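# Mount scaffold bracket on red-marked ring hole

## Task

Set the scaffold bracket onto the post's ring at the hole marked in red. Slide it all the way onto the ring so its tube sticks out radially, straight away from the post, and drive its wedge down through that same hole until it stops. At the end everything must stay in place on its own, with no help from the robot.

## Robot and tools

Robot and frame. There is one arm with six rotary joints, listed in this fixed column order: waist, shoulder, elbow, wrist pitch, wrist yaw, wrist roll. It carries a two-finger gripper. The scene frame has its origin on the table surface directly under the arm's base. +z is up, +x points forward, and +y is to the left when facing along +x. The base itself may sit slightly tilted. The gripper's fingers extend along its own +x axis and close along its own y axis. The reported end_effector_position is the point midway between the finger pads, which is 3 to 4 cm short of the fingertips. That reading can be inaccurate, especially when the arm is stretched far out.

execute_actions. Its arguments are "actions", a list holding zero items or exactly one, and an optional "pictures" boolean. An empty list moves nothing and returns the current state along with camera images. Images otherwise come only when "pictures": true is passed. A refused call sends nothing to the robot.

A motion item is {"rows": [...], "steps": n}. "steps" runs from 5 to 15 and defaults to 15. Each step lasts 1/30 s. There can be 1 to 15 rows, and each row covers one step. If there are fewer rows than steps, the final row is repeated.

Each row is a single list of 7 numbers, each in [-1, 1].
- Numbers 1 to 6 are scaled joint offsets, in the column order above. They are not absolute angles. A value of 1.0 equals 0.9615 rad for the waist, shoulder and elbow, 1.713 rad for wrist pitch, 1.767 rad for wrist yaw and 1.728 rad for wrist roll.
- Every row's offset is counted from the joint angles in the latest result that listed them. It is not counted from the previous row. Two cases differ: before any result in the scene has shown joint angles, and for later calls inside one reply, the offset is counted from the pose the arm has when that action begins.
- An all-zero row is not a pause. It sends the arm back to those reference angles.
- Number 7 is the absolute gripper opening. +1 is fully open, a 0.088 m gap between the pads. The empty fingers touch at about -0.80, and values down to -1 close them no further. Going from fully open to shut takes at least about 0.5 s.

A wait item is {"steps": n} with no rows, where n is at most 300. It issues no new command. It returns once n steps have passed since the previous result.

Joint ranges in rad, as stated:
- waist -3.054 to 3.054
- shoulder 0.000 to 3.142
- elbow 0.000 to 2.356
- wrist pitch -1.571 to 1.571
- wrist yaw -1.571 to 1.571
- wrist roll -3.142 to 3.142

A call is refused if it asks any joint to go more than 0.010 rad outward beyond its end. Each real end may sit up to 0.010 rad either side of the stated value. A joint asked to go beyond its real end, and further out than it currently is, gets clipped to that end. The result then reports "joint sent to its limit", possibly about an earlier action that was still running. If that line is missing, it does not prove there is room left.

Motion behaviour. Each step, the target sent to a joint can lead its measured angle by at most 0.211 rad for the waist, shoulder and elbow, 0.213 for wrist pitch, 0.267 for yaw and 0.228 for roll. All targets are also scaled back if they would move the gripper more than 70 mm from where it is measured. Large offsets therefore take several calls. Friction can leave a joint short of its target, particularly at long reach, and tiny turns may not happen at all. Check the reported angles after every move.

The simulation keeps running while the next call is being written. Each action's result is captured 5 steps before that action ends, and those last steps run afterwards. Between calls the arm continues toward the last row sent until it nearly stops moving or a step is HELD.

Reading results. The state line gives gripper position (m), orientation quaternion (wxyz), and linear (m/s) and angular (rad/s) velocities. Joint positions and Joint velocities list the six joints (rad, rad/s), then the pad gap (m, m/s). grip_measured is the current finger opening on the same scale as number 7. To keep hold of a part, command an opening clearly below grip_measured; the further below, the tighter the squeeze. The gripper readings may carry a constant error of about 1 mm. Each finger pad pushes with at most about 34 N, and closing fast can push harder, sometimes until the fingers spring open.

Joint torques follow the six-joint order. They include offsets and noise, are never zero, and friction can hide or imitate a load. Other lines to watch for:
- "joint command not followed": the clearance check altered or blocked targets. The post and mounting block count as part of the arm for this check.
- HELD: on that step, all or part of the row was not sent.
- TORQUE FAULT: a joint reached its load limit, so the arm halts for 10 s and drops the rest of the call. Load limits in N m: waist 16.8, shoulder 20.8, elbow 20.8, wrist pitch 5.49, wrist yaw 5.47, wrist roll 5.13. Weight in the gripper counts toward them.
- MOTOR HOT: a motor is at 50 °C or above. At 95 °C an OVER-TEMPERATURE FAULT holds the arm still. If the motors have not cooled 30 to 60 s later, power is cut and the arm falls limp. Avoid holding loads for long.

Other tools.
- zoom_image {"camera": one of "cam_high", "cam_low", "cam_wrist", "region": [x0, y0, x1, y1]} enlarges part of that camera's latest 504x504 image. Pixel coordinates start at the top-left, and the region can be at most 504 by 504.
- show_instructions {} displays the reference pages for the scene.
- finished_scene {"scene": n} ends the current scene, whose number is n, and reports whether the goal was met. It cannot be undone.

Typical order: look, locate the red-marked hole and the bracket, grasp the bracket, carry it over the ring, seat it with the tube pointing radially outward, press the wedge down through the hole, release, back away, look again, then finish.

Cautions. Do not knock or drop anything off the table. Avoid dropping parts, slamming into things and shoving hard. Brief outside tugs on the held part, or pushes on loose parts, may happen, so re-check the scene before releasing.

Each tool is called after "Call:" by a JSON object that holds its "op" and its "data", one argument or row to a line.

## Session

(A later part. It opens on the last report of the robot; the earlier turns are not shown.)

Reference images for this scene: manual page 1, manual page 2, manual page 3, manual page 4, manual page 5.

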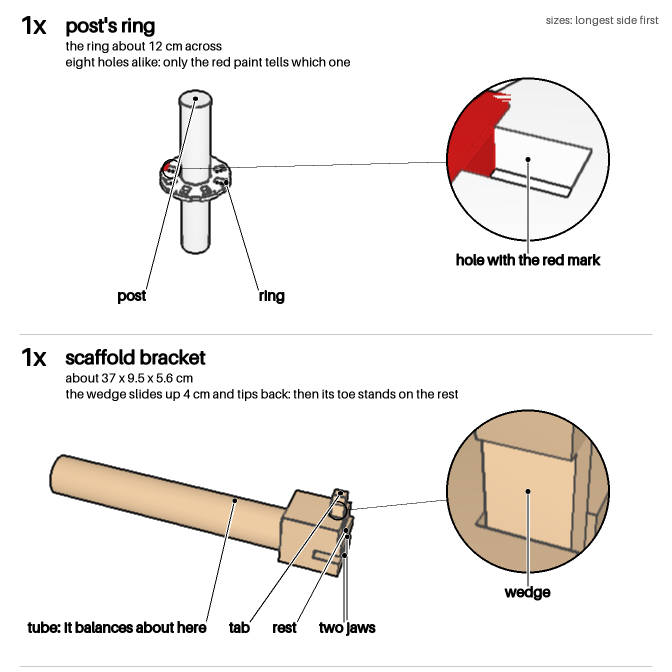

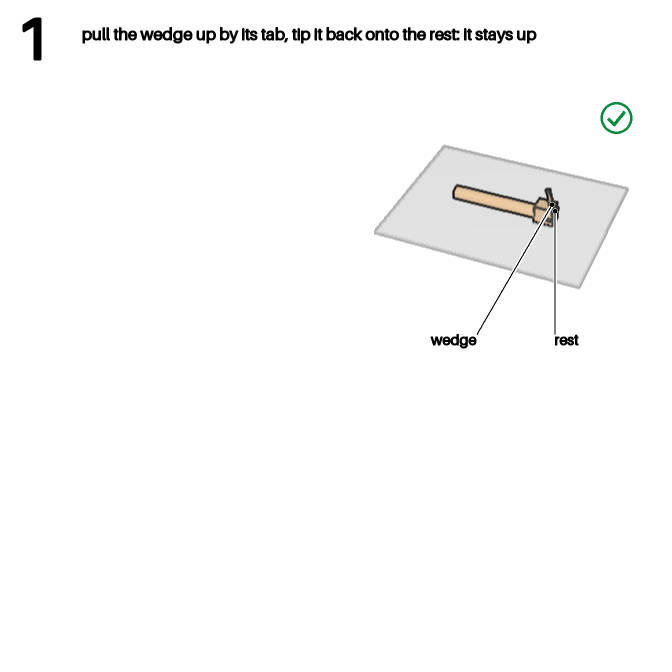

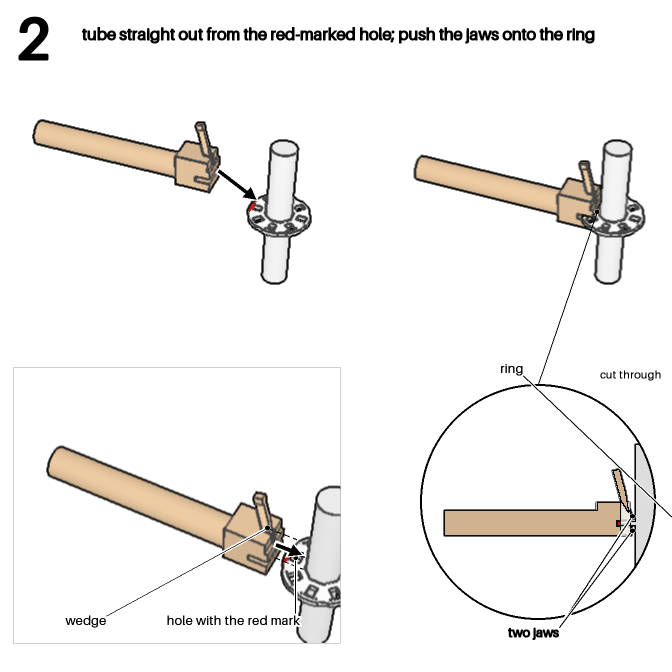

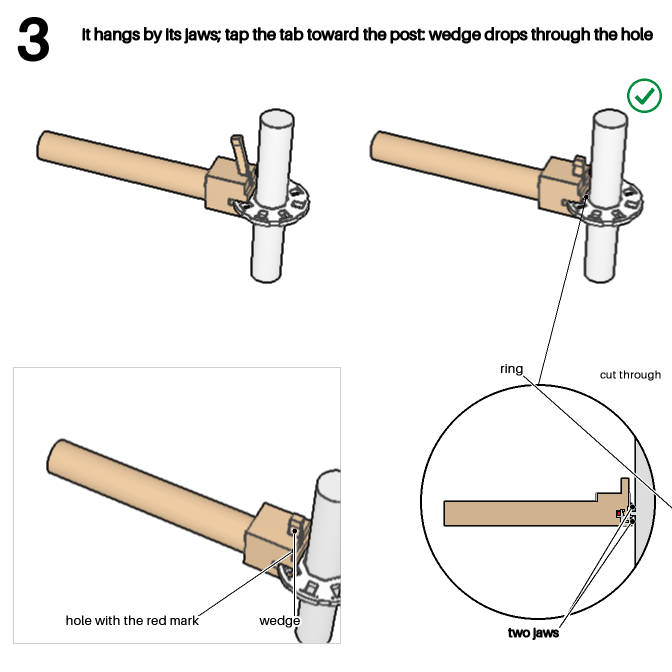

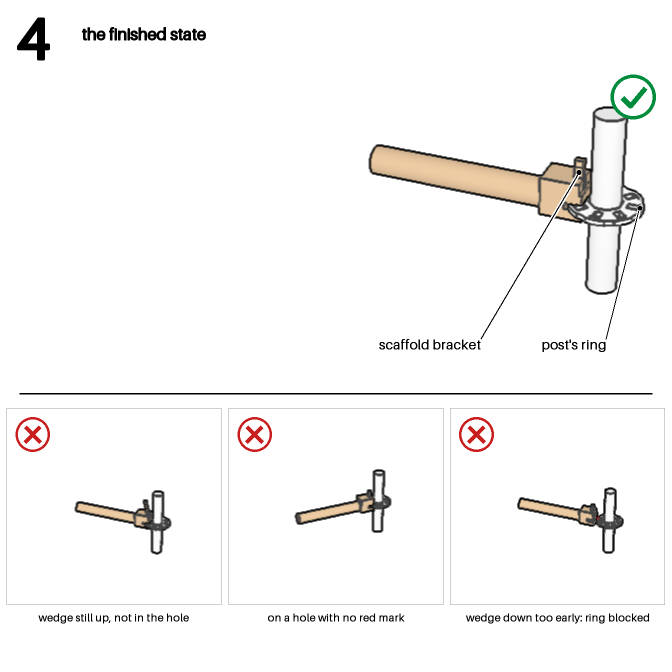

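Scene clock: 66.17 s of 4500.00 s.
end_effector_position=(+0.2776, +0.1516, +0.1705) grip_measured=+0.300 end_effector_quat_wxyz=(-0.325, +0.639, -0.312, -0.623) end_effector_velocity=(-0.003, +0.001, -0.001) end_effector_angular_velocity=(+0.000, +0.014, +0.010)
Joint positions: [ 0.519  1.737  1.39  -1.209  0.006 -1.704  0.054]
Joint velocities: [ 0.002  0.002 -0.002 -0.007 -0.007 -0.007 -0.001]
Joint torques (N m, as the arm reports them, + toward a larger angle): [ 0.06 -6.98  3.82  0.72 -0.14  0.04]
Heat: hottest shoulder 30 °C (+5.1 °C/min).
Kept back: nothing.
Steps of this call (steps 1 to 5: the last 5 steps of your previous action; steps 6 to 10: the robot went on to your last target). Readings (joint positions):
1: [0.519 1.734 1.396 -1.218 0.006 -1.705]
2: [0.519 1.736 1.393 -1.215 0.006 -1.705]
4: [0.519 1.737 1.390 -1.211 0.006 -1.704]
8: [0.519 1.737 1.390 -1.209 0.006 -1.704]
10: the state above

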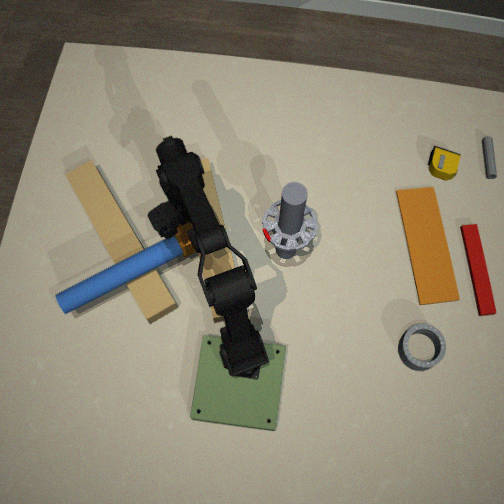

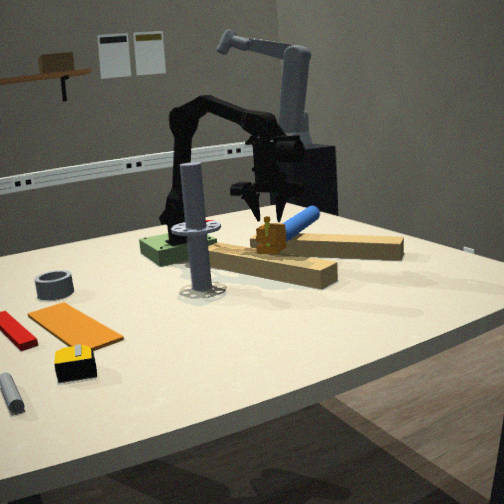

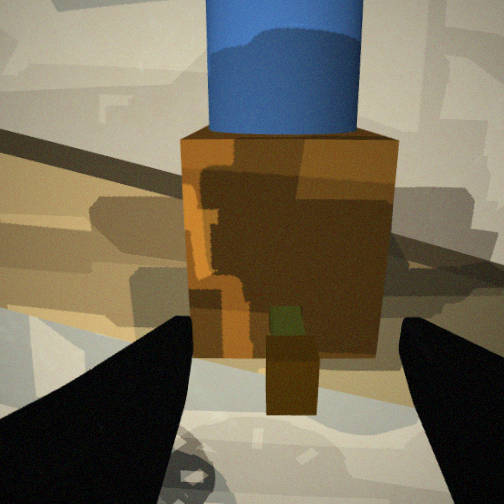

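Call:
{"op": "execute_actions", "data": {
  "actions": [
    {"rows":[[0,0.001,-0.008,0.004,0,0,0.3],[0,0.002,-0.014,0.007,0,0,0.3],[0,0.002,-0.014,0.007,0,0,0.3],[0,0.002,-0.014,0.007,0,0,0.0],[0,0.002,-0.014,0.007,0,0,-0.3],[0,0.002,-0.014,0.007,0,0,-0.5],[0,0.002,-0.014,0.007,0,0,-0.7],[0,0.002,-0.014,0.007,0,0,-0.9]],"steps":15}
  ]
}}

Call:
{"op": "execute_actions", "data": {
  "actions": [
    {"steps":12}
  ]
}}

Call:
{"op": "execute_actions", "data": {
  "actions": [
    {"rows":[[0,-0.001,0.015,-0.008,0,0,-0.9],[0,-0.002,0.03,-0.016,0,0,-0.9],[0,-0.003,0.045,-0.024,0,0,-0.9],[0,-0.004,0.06,-0.032,0,0,-0.9],[0,-0.005,0.075,-0.04,0,0,-0.9],[0,-0.006,0.09,-0.048,0,0,-0.9],[0,-0.007,0.105,-0.056,0,0,-0.9],[0,-0.007,0.12,-0.064,0,0,-0.9],[0,-0.007,0.135,-0.07,0,0,-0.9]],"steps":15}
  ]
}}

Call:
{"op": "execute_actions", "data": {
  "actions": [
    {"steps":12}
  ]
}}

Call:
{"op": "execute_actions", "data": {
  "actions": [
    {"rows":[[0.017,-0.005,-0.009,0.005,0.011,0.009,-0.9],[0.034,-0.01,-0.017,0.01,0.022,0.019,-0.9],[0.051,-0.015,-0.026,0.015,0.033,0.028,-0.9],[0.068,-0.019,-0.035,0.02,0.044,0.038,-0.9],[0.085,-0.024,-0.043,0.025,0.055,0.047,-0.9],[0.102,-0.029,-0.052,0.03,0.066,0.057,-0.9],[0.119,-0.034,-0.061,0.035,0.077,0.066,-0.9],[0.136,-0.039,-0.069,0.04,0.088,0.076,-0.9],[0.153,-0.044,-0.078,0.046,0.098,0.085,-0.9],[0.17,-0.049,-0.087,0.051,0.109,0.095,-0.9],[0.187,-0.054,-0.095,0.056,0.12,0.104,-0.9],[0.204,-0.058,-0.104,0.061,0.131,0.114,-0.9],[0.221,-0.063,-0.113,0.066,0.142,0.123,-0.9],[0.238,-0.068,-0.121,0.071,0.153,0.133,-0.9],[0.255,-0.073,-0.13,0.076,0.164,0.142,-0.9]],"steps":15}
  ]
}}

Call:
{"op": "execute_actions", "data": {
  "actions": [
    {"steps":20}
  ],
  "pictures": true
}}

Call:
{"op": "zoom_image", "data": {
  "camera": "cam_low",
  "region": [220, 180, 300, 260]
}}

Scene clock: 67.53 s of 4500.00 s.
end_effector_position=(+0.2780, +0.1518, +0.1693) grip_measured=-0.476 end_effector_quat_wxyz=(-0.326, +0.640, -0.311, -0.622) end_effector_velocity=(-0.016, -0.006, -0.003) end_effector_angular_velocity=(-0.017, +0.077, -0.009)
Joint positions: [ 0.519  1.737  1.385 -1.201  0.007 -1.704  0.016]
Joint velocities: [-0.002 -0.002 -0.012 -0.066 -0.022  0.007 -0.174]
Joint torques (N m, as the arm reports them, + toward a larger angle): [ 0.02 -7.33  3.75  0.87 -0.17  0.  ]
Heat: hottest shoulder 30 °C (+4.0 °C/min).
Steps of this call (steps 1 to 30: the robot went on to your last target; step 31: nothing new was sent; steps 32 to 41: the first 10 steps of this action). Readings (joint positions):
32: [0.519 1.737 1.390 -1.208 0.006 -1.704]
33: [0.519 1.737 1.389 -1.205 0.006 -1.704]
35: [0.519 1.737 1.388 -1.202 0.006 -1.704]
39: [0.519 1.737 1.385 -1.201 0.006 -1.704]
41: the state above

Scene clock: 67.93 s of 4500.00 s.
end_effector_position=(+0.2777, +0.1515, +0.1688) grip_measured=-0.543 end_effector_quat_wxyz=(-0.325, +0.640, -0.311, -0.623) end_effector_velocity=(-0.004, -0.004, -0.002) end_effector_angular_velocity=(-0.007, +0.027, +0.000)
Joint positions: [ 0.519  1.737  1.383 -1.201  0.008 -1.706  0.012]
Joint velocities: [-0.007  0.002 -0.002 -0.022 -0.007 -0.007 -0.   ]
Joint torques (N m, as the arm reports them, + toward a larger angle): [-0.04 -7.37  3.93  0.8  -0.18  0.05]
Heat: hottest shoulder 30 °C (+4.0 °C/min).
Kept back: nothing.
Steps of this call (steps 1 to 5: the last 5 steps of your previous action; steps 6 to 12: the robot went on to your last target). Readings (joint positions):
1: [0.519 1.737 1.385 -1.201 0.007 -1.705]
2: [0.519 1.737 1.384 -1.201 0.007 -1.706]
4: [0.519 1.737 1.384 -1.201 0.007 -1.706]
8: [0.519 1.737 1.384 -1.201 0.007 -1.706]
12: the state above

Scene clock: 68.27 s of 4500.00 s.
end_effector_position=(+0.2773, +0.1513, +0.1927) grip_measured=-0.544 end_effector_quat_wxyz=(-0.322, +0.639, -0.313, -0.625) end_effector_velocity=(+0.001, +0.001, +0.075) end_effector_angular_velocity=(+0.011, -0.007, +0.049)
Joint positions: [ 0.519  1.737  1.478 -1.304  0.008 -1.708  0.012]
Joint velocities: [-0.002 -0.007  0.291 -0.286 -0.007 -0.051 -0.   ]
Joint torques (N m, as the arm reports them, + toward a larger angle): [-0.06 -8.39  5.62  0.72 -0.15  0.08]
Heat: hottest shoulder 30 °C (+4.0 °C/min).
Steps of this call (steps 1 to 10: the first 10 steps of this action). Readings (joint positions):
1: [0.519 1.737 1.383 -1.202 0.008 -1.706]
2: [0.519 1.737 1.386 -1.204 0.008 -1.706]
4: [0.519 1.737 1.401 -1.222 0.008 -1.706]
8: [0.519 1.737 1.454 -1.279 0.008 -1.707]
10: the state above

Scene clock: 68.67 s of 4500.00 s.
end_effector_position=(+0.2776, +0.1516, +0.1984) grip_measured=-0.544 end_effector_quat_wxyz=(-0.322, +0.640, -0.311, -0.625) end_effector_velocity=(-0.004, -0.004, -0.000) end_effector_angular_velocity=(-0.004, +0.023, -0.015)
Joint positions: [ 0.52   1.736  1.5   -1.323  0.008 -1.71   0.012]
Joint velocities: [-0.007 -0.002 -0.002 -0.022 -0.007  0.007 -0.   ]
Joint torques (N m, as the arm reports them, + toward a larger angle): [-0.02 -8.34  5.78  0.61 -0.14  0.12]
Heat: hottest shoulder 30 °C (+4.0 °C/min).
Kept back: nothing.
Steps of this call (steps 1 to 5: the last 5 steps of your previous action; steps 6 to 12: the robot went on to your last target). Readings (joint positions):
1: [0.520 1.737 1.486 -1.312 0.008 -1.709]
2: [0.520 1.736 1.492 -1.316 0.008 -1.710]
4: [0.520 1.736 1.497 -1.320 0.008 -1.710]
8: [0.520 1.736 1.499 -1.322 0.008 -1.710]
12: the state above

Scene clock: 69.00 s of 4500.00 s.
end_effector_position=(+0.2698, +0.1640, +0.1955) grip_measured=-0.543 end_effector_quat_wxyz=(-0.308, +0.688, -0.326, -0.571) end_effector_velocity=(-0.037, +0.062, +0.000) end_effector_angular_velocity=(-0.287, -0.510, +0.001)
Joint positions: [ 0.635  1.705  1.445 -1.268  0.154 -1.595  0.012]
Joint velocities: [ 0.486 -0.164 -0.242  0.256  0.549  0.462 -0.   ]
Joint torques (N m, as the arm reports them, + toward a larger angle): [ 0.78 -7.89  3.82  1.36  0.03  0.3 ]
Heat: hottest shoulder 30 °C (+4.0 °C/min).
Steps of this call (steps 1 to 10: the first 10 steps of this action). Readings (joint positions):
1: [0.521 1.736 1.500 -1.323 0.009 -1.709]
2: [0.526 1.736 1.499 -1.322 0.016 -1.704]
4: [0.548 1.733 1.489 -1.314 0.045 -1.682]
8: [0.603 1.716 1.461 -1.284 0.117 -1.627]
10: the state above

Scene clock: 69.67 s of 4500.00 s.
end_effector_position=(+0.2600, +0.1811, +0.1954) grip_measured=-0.544 end_effector_quat_wxyz=(-0.310, +0.732, -0.322, -0.513) end_effector_velocity=(+0.002, -0.001, +0.001) end_effector_angular_velocity=(-0.002, -0.009, +0.004)
Joint positions: [ 0.76   1.67   1.385 -1.202  0.292 -1.472  0.012]
Joint velocities: [-0.002 -0.002 -0.002  0.007  0.007 -0.007 -0.   ]
Joint torques (N m, as the arm reports them, + toward a larger angle): [ 0.28 -7.66  3.82  1.31  0.29  0.24]
Heat: hottest shoulder 30 °C (+4.0 °C/min).
Kept back: nothing.
Steps of this call (steps 1 to 5: the last 5 steps of your previous action; steps 6 to 20: the robot went on to your last target). Readings (joint positions):
1: [0.651 1.701 1.438 -1.259 0.173 -1.579]
2: [0.668 1.695 1.430 -1.251 0.192 -1.563]
4: [0.701 1.686 1.413 -1.234 0.230 -1.530]
8: [0.751 1.673 1.391 -1.207 0.278 -1.484]
20: the state above

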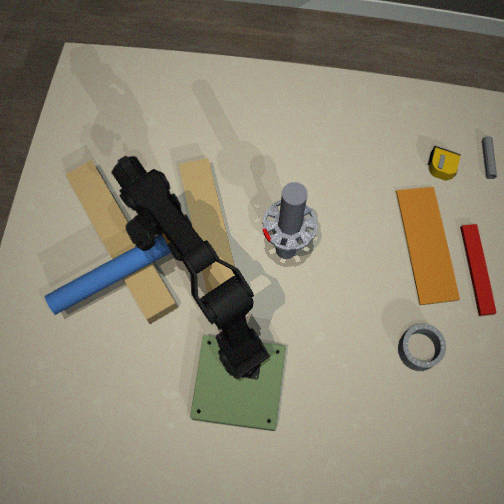

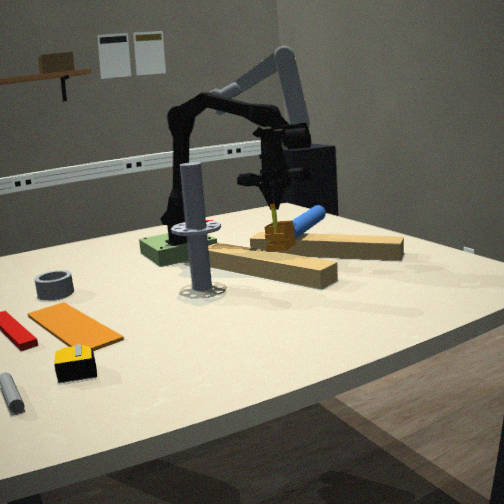

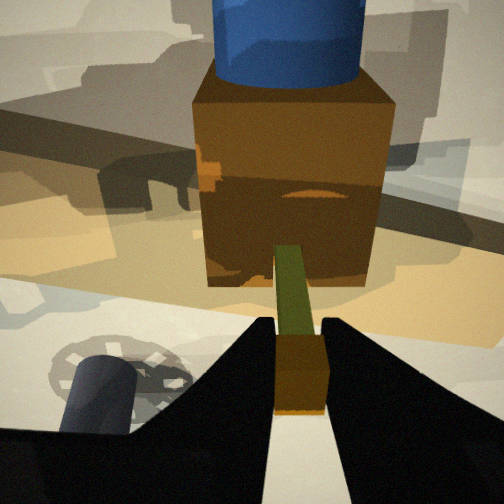

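Region (220, 180, 300, 260) of cam_low's 504x504 image, scaled by 6.300, with more detail than that image has.

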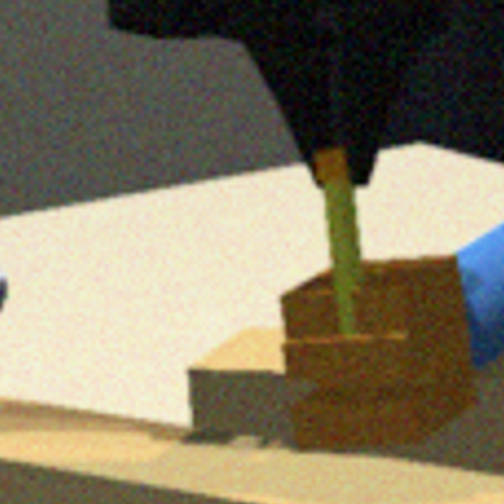

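Call:
{"op": "execute_actions", "data": {
  "actions": [],
  "pictures": true
}}

Scene clock: 70.63 s of 4500.00 s.
end_effector_position=(+0.2602, +0.1810, +0.1953) grip_measured=-0.544 end_effector_quat_wxyz=(-0.310, +0.733, -0.322, -0.512) end_effector_velocity=(-0.003, -0.000, +0.001) end_effector_angular_velocity=(+0.002, +0.008, +0.010)
Joint positions: [ 0.761  1.67   1.384 -1.201  0.295 -1.472  0.012]
Joint velocities: [ 0.002 -0.007 -0.002 -0.007 -0.007 -0.007  0.   ]
Joint torques (N m, as the arm reports them, + toward a larger angle): [ 0.33 -7.62  3.86  1.26  0.21  0.2 ]
Heat: hottest shoulder 30 °C (+4.0 °C/min).
Kept back: nothing.
Steps of this call (steps 1 to 15: the robot went on to your last target; steps 16 to 29: nothing new was sent). Readings (joint positions):
1: [0.760 1.670 1.385 -1.202 0.293 -1.472]
2: [0.760 1.670 1.385 -1.202 0.293 -1.472]
4: [0.761 1.670 1.385 -1.202 0.293 -1.472]
8: [0.761 1.670 1.385 -1.202 0.293 -1.472]
29: the state above
The arm was judged still, so your last target was given up. Only a new action makes it travel on or press farther. Fingers that are still opening or closing keep moving.

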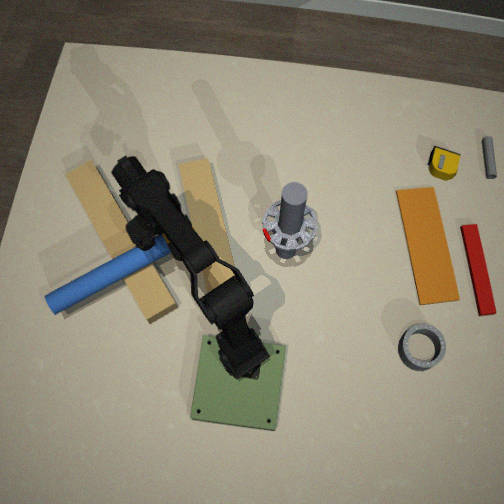

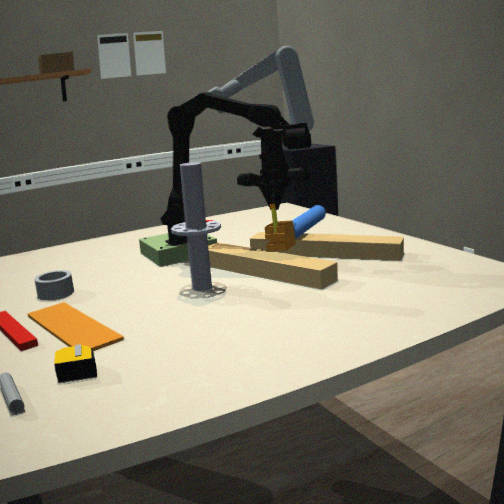

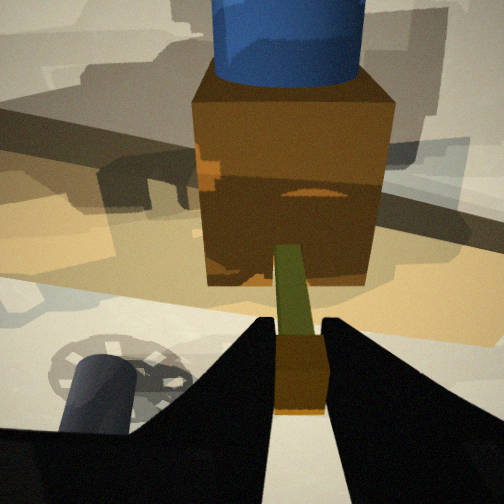

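Call:
{"op": "show_instructions", "data": {

}}

Reference images for this scene: manual page 1, manual page 2, manual page 3, manual page 4, manual page 5.

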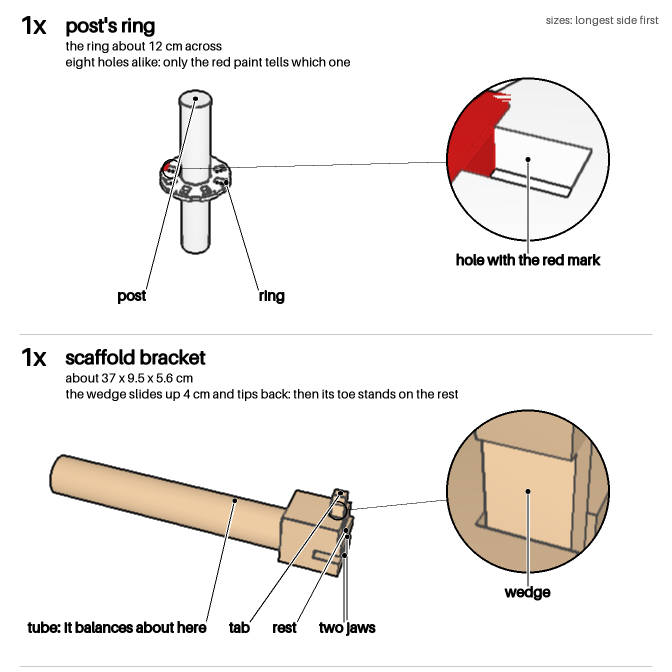

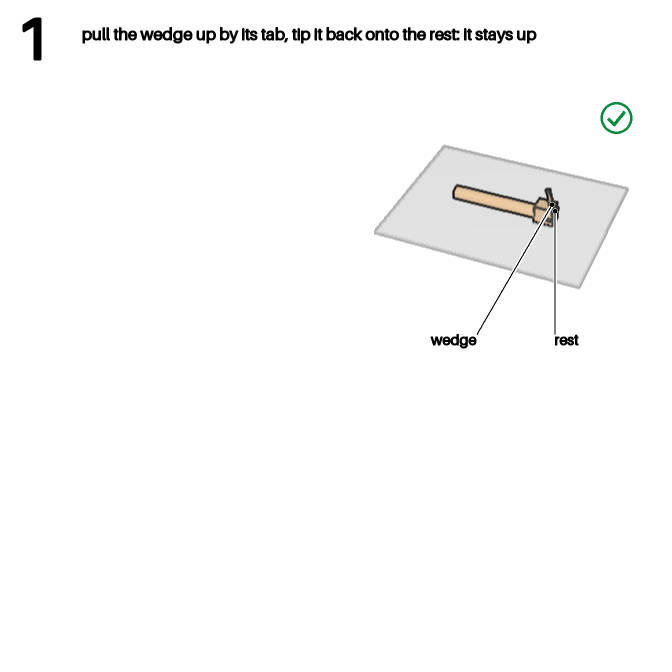

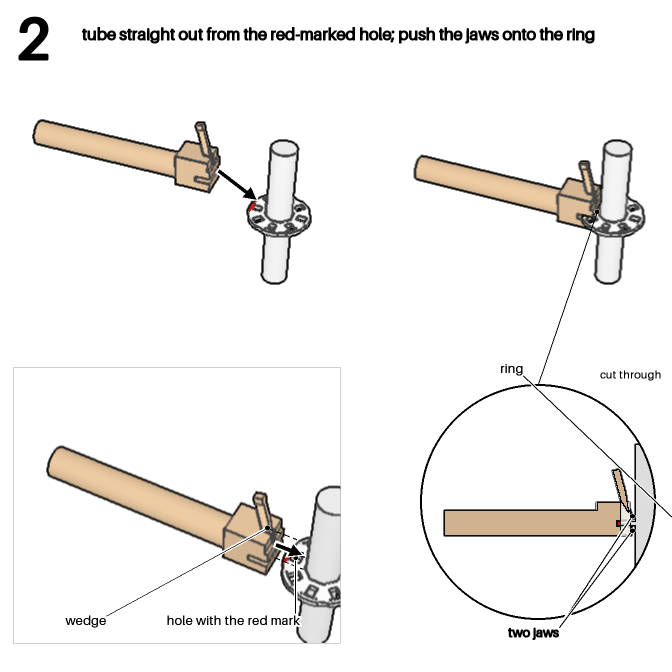

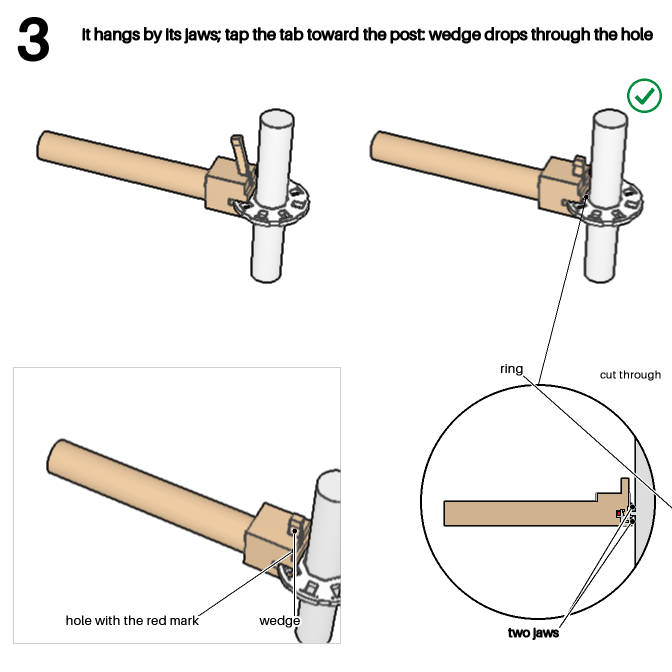

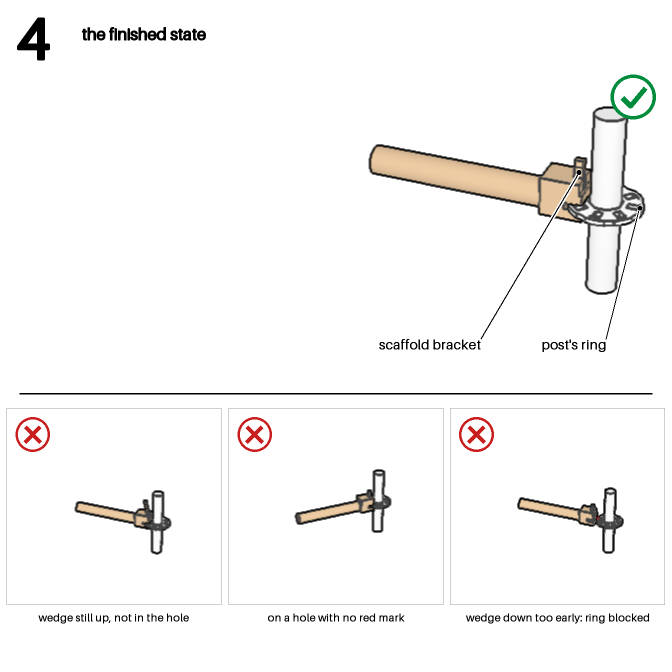

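Call:
{"op": "execute_actions", "data": {
  "actions": [
    {"rows": [[0,0.0005,-0.006,0.004,0,0,-0.9],[0,0.001,-0.012,0.008,0,0,-0.9],[0,0.0015,-0.018,0.011,0,0,-0.9],[0,0.002,-0.024,0.014,0,0,-0.9]],"steps":15}
  ],
  "pictures": true
}}

Scene clock: 72.60 s of 4500.00 s.
end_effector_position=(+0.2602, +0.1811, +0.1933) grip_measured=-0.544 end_effector_quat_wxyz=(-0.310, +0.734, -0.322, -0.512) end_effector_velocity=(-0.005, -0.002, -0.004) end_effector_angular_velocity=(-0.008, +0.020, -0.004)
Joint positions: [ 0.762  1.669  1.375 -1.191  0.297 -1.473  0.012]
Joint velocities: [ 0.002 -0.002 -0.017 -0.007 -0.007  0.007 -0.   ]
Joint torques (N m, as the arm reports them, + toward a larger angle): [-0.1  -6.9   3.55  1.56  0.03  0.01]
Heat: hottest shoulder 31 °C (+4.0 °C/min).
Steps of this call (steps 1 to 49: nothing new was sent; steps 50 to 59: the first 10 steps of this action). Readings (joint positions):
50: [0.762 1.670 1.384 -1.201 0.297 -1.472]
51: [0.762 1.670 1.384 -1.201 0.297 -1.472]
53: [0.762 1.670 1.380 -1.198 0.297 -1.472]
57: [0.762 1.669 1.376 -1.193 0.297 -1.472]
59: the state above

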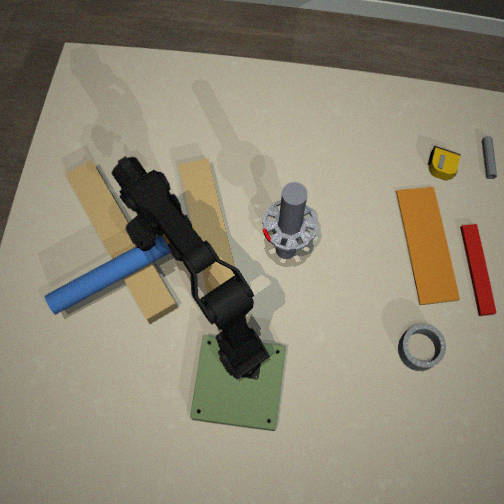

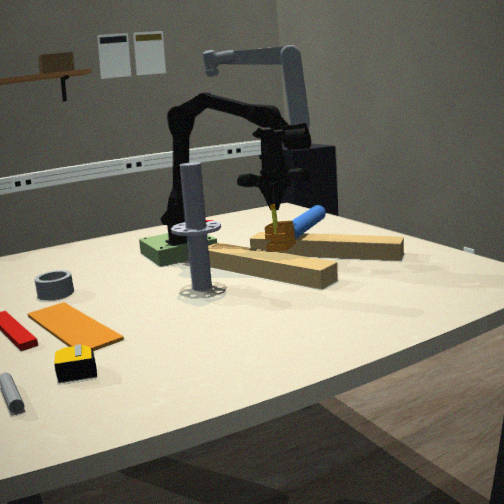

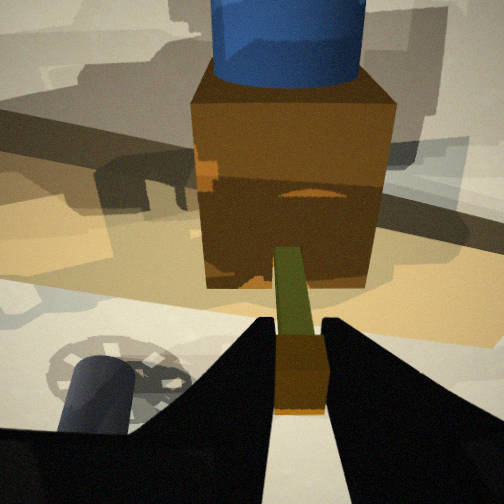

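Call:
{"op": "zoom_image", "data": {
  "camera": "cam_low",
  "region": [220, 170, 360, 290]
}}

Region (220, 170, 360, 290) of cam_low's 504x504 image, scaled by 3.600, with more detail than that image has; it fills the top 432 rows of this view, and the rest is white.

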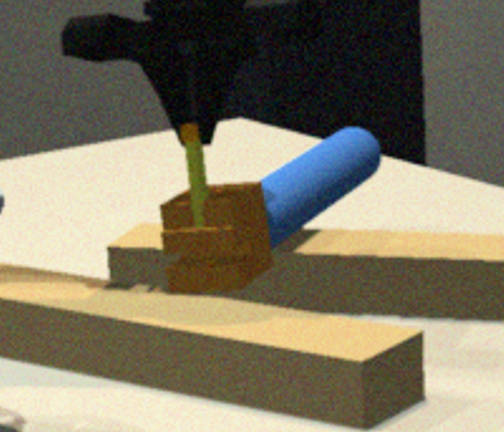

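Call:
{"op": "execute_actions", "data": {
  "actions": [
    {"rows": [[0,0.0005,-0.006,0.004,0,0,-0.9],[0,0.001,-0.012,0.008,0,0,-0.9],[0,0.0015,-0.018,0.011,0,0,-0.9],[0,0.002,-0.024,0.014,0,0,-0.9]],"steps":15}
  ],
  "pictures": true
}}

Call:
{"op": "zoom_image", "data": {
  "camera": "cam_low",
  "region": [220, 170, 360, 290]
}}

Scene clock: 73.27 s of 4500.00 s.
end_effector_position=(+0.2604, +0.1812, +0.1914) grip_measured=-0.544 end_effector_quat_wxyz=(-0.310, +0.735, -0.321, -0.511) end_effector_velocity=(-0.003, +0.001, -0.003) end_effector_angular_velocity=(+0.012, +0.018, +0.007)
Joint positions: [ 0.762  1.669  1.367 -1.181  0.297 -1.474  0.012]
Joint velocities: [-0.002 -0.002 -0.012  0.007 -0.022 -0.007 -0.   ]
Joint torques (N m, as the arm reports them, + toward a larger angle): [-0.11 -6.88  3.54  1.61  0.08  0.03]
Heat: hottest shoulder 31 °C (+4.0 °C/min).
Steps of this call (steps 1 to 5: the last 5 steps of your previous action; steps 6 to 10: the robot went on to your last target; steps 11 to 20: the first 10 steps of this action). Readings (joint positions):
11: [0.762 1.669 1.372 -1.187 0.297 -1.474]
12: [0.762 1.669 1.372 -1.187 0.297 -1.474]
14: [0.762 1.669 1.370 -1.186 0.297 -1.474]
18: [0.762 1.669 1.367 -1.182 0.297 -1.474]
20: the state above

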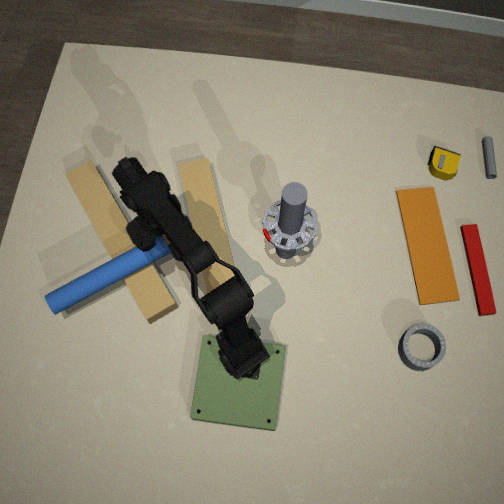

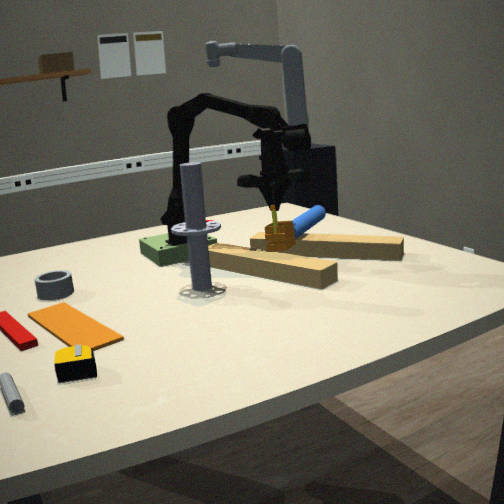

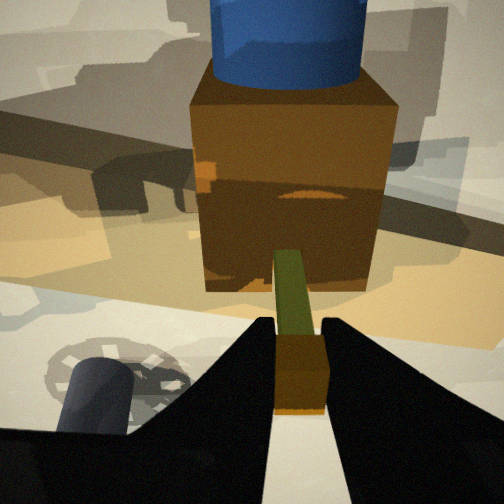

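Region (220, 170, 360, 290) of cam_low's 504x504 image, scaled by 3.600, with more detail than that image has; it fills the top 432 rows of this view, and the rest is white.

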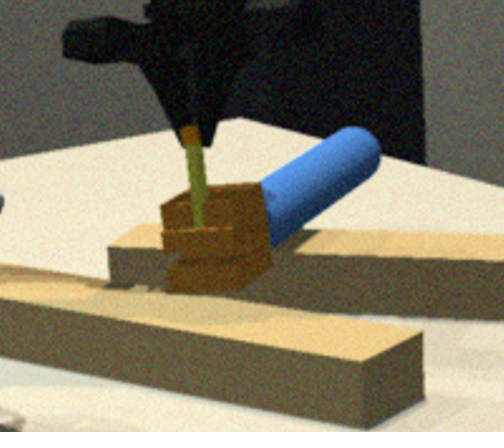

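Call:
{"op": "execute_actions", "data": {
  "actions": [
    {"rows": [[-0.021,0.007,0.014,-0.008,-0.014,-0.012,-0.9],[-0.042,0.013,0.028,-0.017,-0.027,-0.024,-0.9],[-0.064,0.02,0.042,-0.025,-0.041,-0.036,-0.9],[-0.085,0.027,0.056,-0.033,-0.055,-0.047,-0.9],[-0.106,0.033,0.07,-0.042,-0.068,-0.059,-0.9],[-0.128,0.04,0.085,-0.05,-0.082,-0.071,-0.9],[-0.149,0.047,0.1,-0.058,-0.096,-0.083,-0.9],[-0.17,0.053,0.115,-0.067,-0.109,-0.095,-0.9],[-0.191,0.06,0.13,-0.075,-0.123,-0.107,-0.9],[-0.213,0.067,0.145,-0.083,-0.137,-0.118,-0.9],[-0.234,0.073,0.16,-0.092,-0.15,-0.13,-0.9],[-0.255,0.08,0.18,-0.1,-0.166,-0.142,-0.9]],"steps":15}
  ],
  "pictures": true
}}

Scene clock: 74.40 s of 4500.00 s.
end_effector_position=(+0.2711, +0.1631, +0.1986) grip_measured=-0.542 end_effector_quat_wxyz=(-0.308, +0.680, -0.318, -0.585) end_effector_velocity=(+0.034, -0.080, +0.028) end_effector_angular_velocity=(+0.402, +0.678, +0.024)
Joint positions: [ 0.614  1.71   1.465 -1.284  0.12  -1.628  0.012]
Joint velocities: [-0.618  0.193  0.393 -0.462 -0.74  -0.608 -0.001]
Joint torques (N m, as the arm reports them, + toward a larger angle): [-0.86 -6.47  5.29  0.19 -0.4  -0.08]
Heat: hottest shoulder 31 °C (+4.0 °C/min).
Steps of this call (steps 1 to 5: the last 5 steps of your previous action; steps 6 to 15: the robot went on to your last target; steps 16 to 24: nothing new was sent; steps 25 to 34: the first 10 steps of this action). Readings (joint positions):
25: [0.760 1.669 1.366 -1.180 0.296 -1.477]
26: [0.754 1.669 1.369 -1.180 0.286 -1.486]
28: [0.727 1.678 1.386 -1.197 0.249 -1.509]
32: [0.654 1.697 1.439 -1.254 0.163 -1.585]
34: the state above

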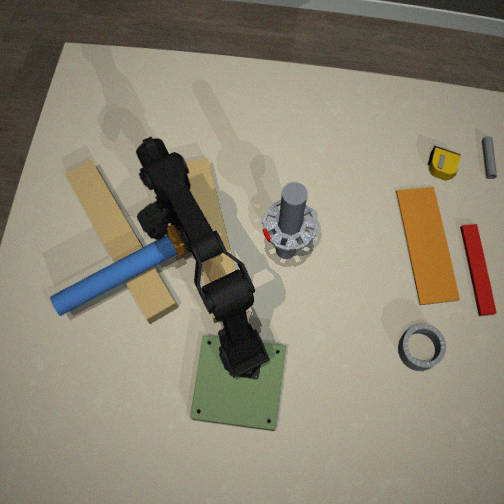

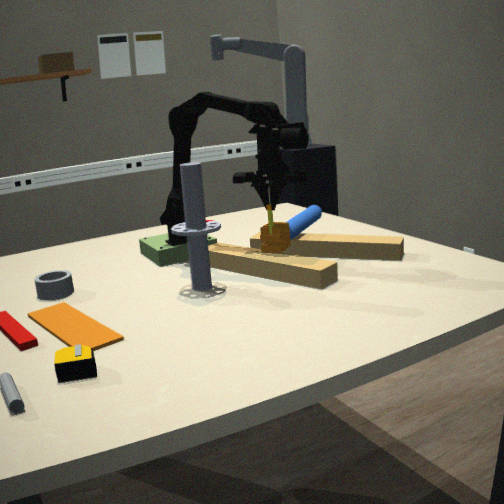

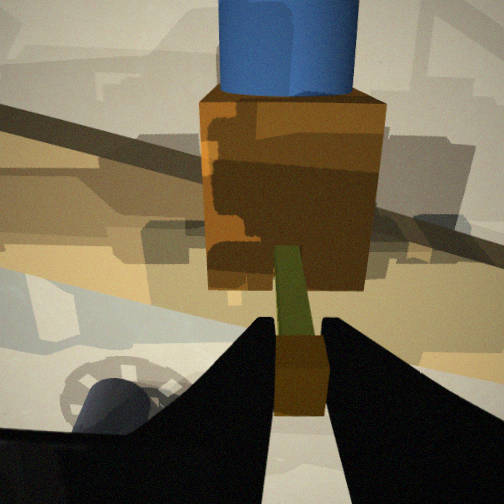

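Call:
{"op": "execute_actions", "data": {
  "actions": [
    {"steps":15}
  ],
  "pictures": true
}}

Scene clock: 74.90 s of 4500.00 s.
end_effector_position=(+0.2788, +0.1512, +0.2057) grip_measured=-0.544 end_effector_quat_wxyz=(-0.320, +0.643, -0.310, -0.623) end_effector_velocity=(-0.002, -0.000, +0.000) end_effector_angular_velocity=(+0.015, +0.017, +0.015)
Joint positions: [ 0.52   1.738  1.53  -1.349  0.014 -1.714  0.012]
Joint velocities: [-0.007 -0.002 -0.002 -0.007 -0.022 -0.022 -0.   ]
Joint torques (N m, as the arm reports them, + toward a larger angle): [-0.39 -6.75  5.43  0.18 -0.53 -0.16]
Heat: hottest shoulder 31 °C (+4.0 °C/min).
Kept back: nothing.
Steps of this call (steps 1 to 5: the last 5 steps of your previous action; steps 6 to 15: the robot went on to your last target). Readings (joint positions):
1: [0.594 1.717 1.478 -1.299 0.096 -1.648]
2: [0.574 1.723 1.492 -1.313 0.071 -1.667]
4: [0.541 1.733 1.513 -1.333 0.039 -1.696]
8: [0.522 1.736 1.527 -1.346 0.019 -1.711]
15: the state above

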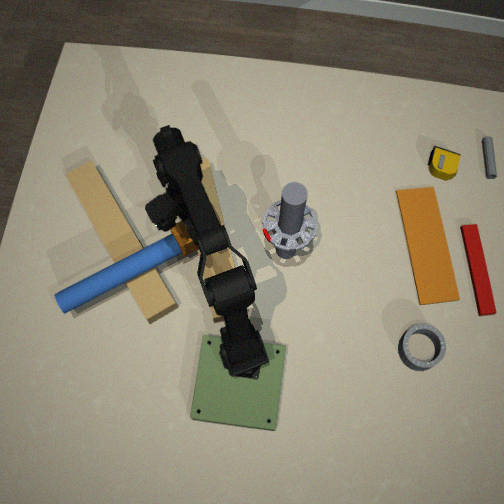

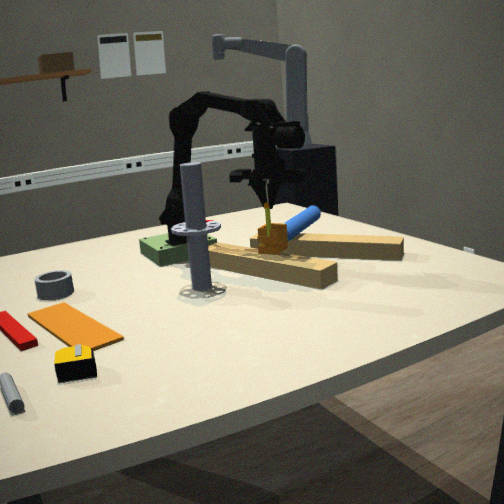

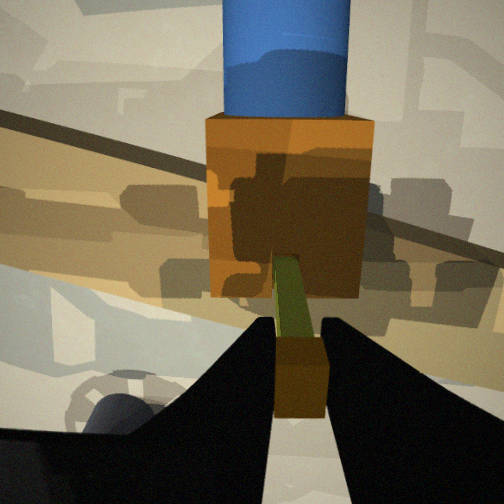

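Call:
{"op": "execute_actions", "data": {
  "actions": [
    {"rows": [[-0.012,0.0025,0.003,0,0,-0.007,-0.9],[-0.024,0.005,0.006,0,0,-0.013,-0.9],[-0.036,0.0075,0.009,-0.001,0,-0.02,-0.9],[-0.048,0.01,0.012,-0.001,0,-0.027,-0.9],[-0.06,0.0125,0.015,-0.001,0,-0.033,-0.9],[-0.072,0.015,0.018,-0.002,0,-0.04,-0.9],[-0.084,0.0175,0.021,-0.002,0,-0.047,-0.9],[-0.095,0.02,0.024,-0.002,0,-0.053,-0.9]],"steps":15}
  ]
}}

Call:
{"op": "execute_actions", "data": {
  "actions": [
    {"steps":8}
  ],
  "pictures": true
}}

Scene clock: 75.57 s of 4500.00 s.
end_effector_position=(+0.2914, +0.1314, +0.2059) grip_measured=-0.544 end_effector_quat_wxyz=(-0.319, +0.643, -0.309, -0.624) end_effector_velocity=(+0.038, -0.067, -0.001) end_effector_angular_velocity=(+0.002, +0.011, -0.102)
Joint positions: [ 0.446  1.746  1.541 -1.35   0.011 -1.792  0.012]
Joint velocities: [-0.242  0.032  0.032 -0.007 -0.007 -0.139 -0.   ]
Joint torques (N m, as the arm reports them, + toward a larger angle): [-0.01 -6.76  5.38  0.34 -0.05 -0.07]
Heat: hottest shoulder 31 °C (+4.0 °C/min).
Steps of this call (steps 1 to 10: the robot went on to your last target; steps 11 to 20: the first 10 steps of this action). Readings (joint positions):
11: [0.519 1.738 1.531 -1.349 0.012 -1.716]
12: [0.517 1.738 1.531 -1.349 0.011 -1.720]
14: [0.508 1.738 1.531 -1.349 0.010 -1.737]
18: [0.467 1.743 1.537 -1.350 0.011 -1.778]
20: the state above

Scene clock: 75.83 s of 4500.00 s.
end_effector_position=(+0.2934, +0.1282, +0.2057) grip_measured=-0.544 end_effector_quat_wxyz=(-0.320, +0.643, -0.310, -0.623) end_effector_velocity=(-0.001, -0.003, -0.001) end_effector_angular_velocity=(-0.012, +0.008, +0.019)
Joint positions: [ 0.434  1.749  1.543 -1.35   0.011 -1.8    0.012]
Joint velocities: [-0.002  0.002 -0.002 -0.007  0.007 -0.022  0.   ]
Joint torques (N m, as the arm reports them, + toward a larger angle): [-0.6  -6.75  5.49  0.35 -0.02 -0.16]
Heat: hottest shoulder 31 °C (+4.0 °C/min).
Kept back: nothing.
Steps of this call (steps 1 to 5: the last 5 steps of your previous action; steps 6 to 8: the robot went on to your last target). Readings (joint positions):
1: [0.439 1.747 1.542 -1.350 0.011 -1.796]
2: [0.435 1.748 1.542 -1.350 0.011 -1.798]
4: [0.434 1.748 1.543 -1.350 0.011 -1.800]
8: the state above

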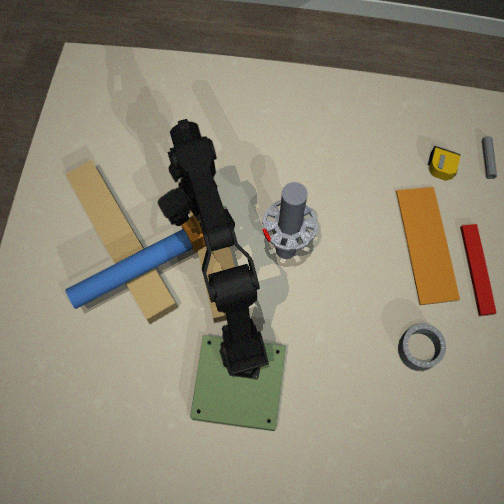

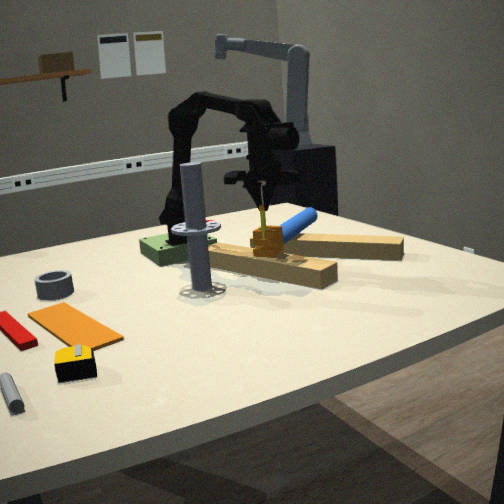

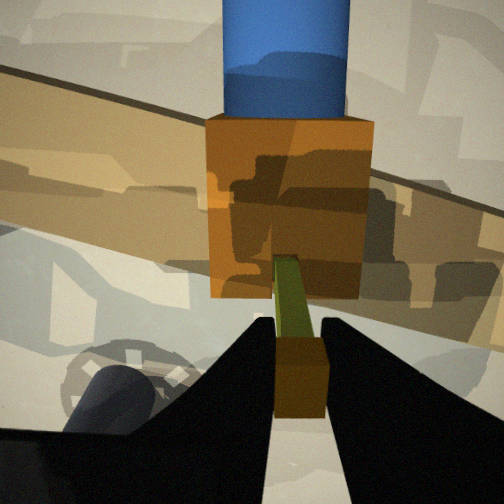

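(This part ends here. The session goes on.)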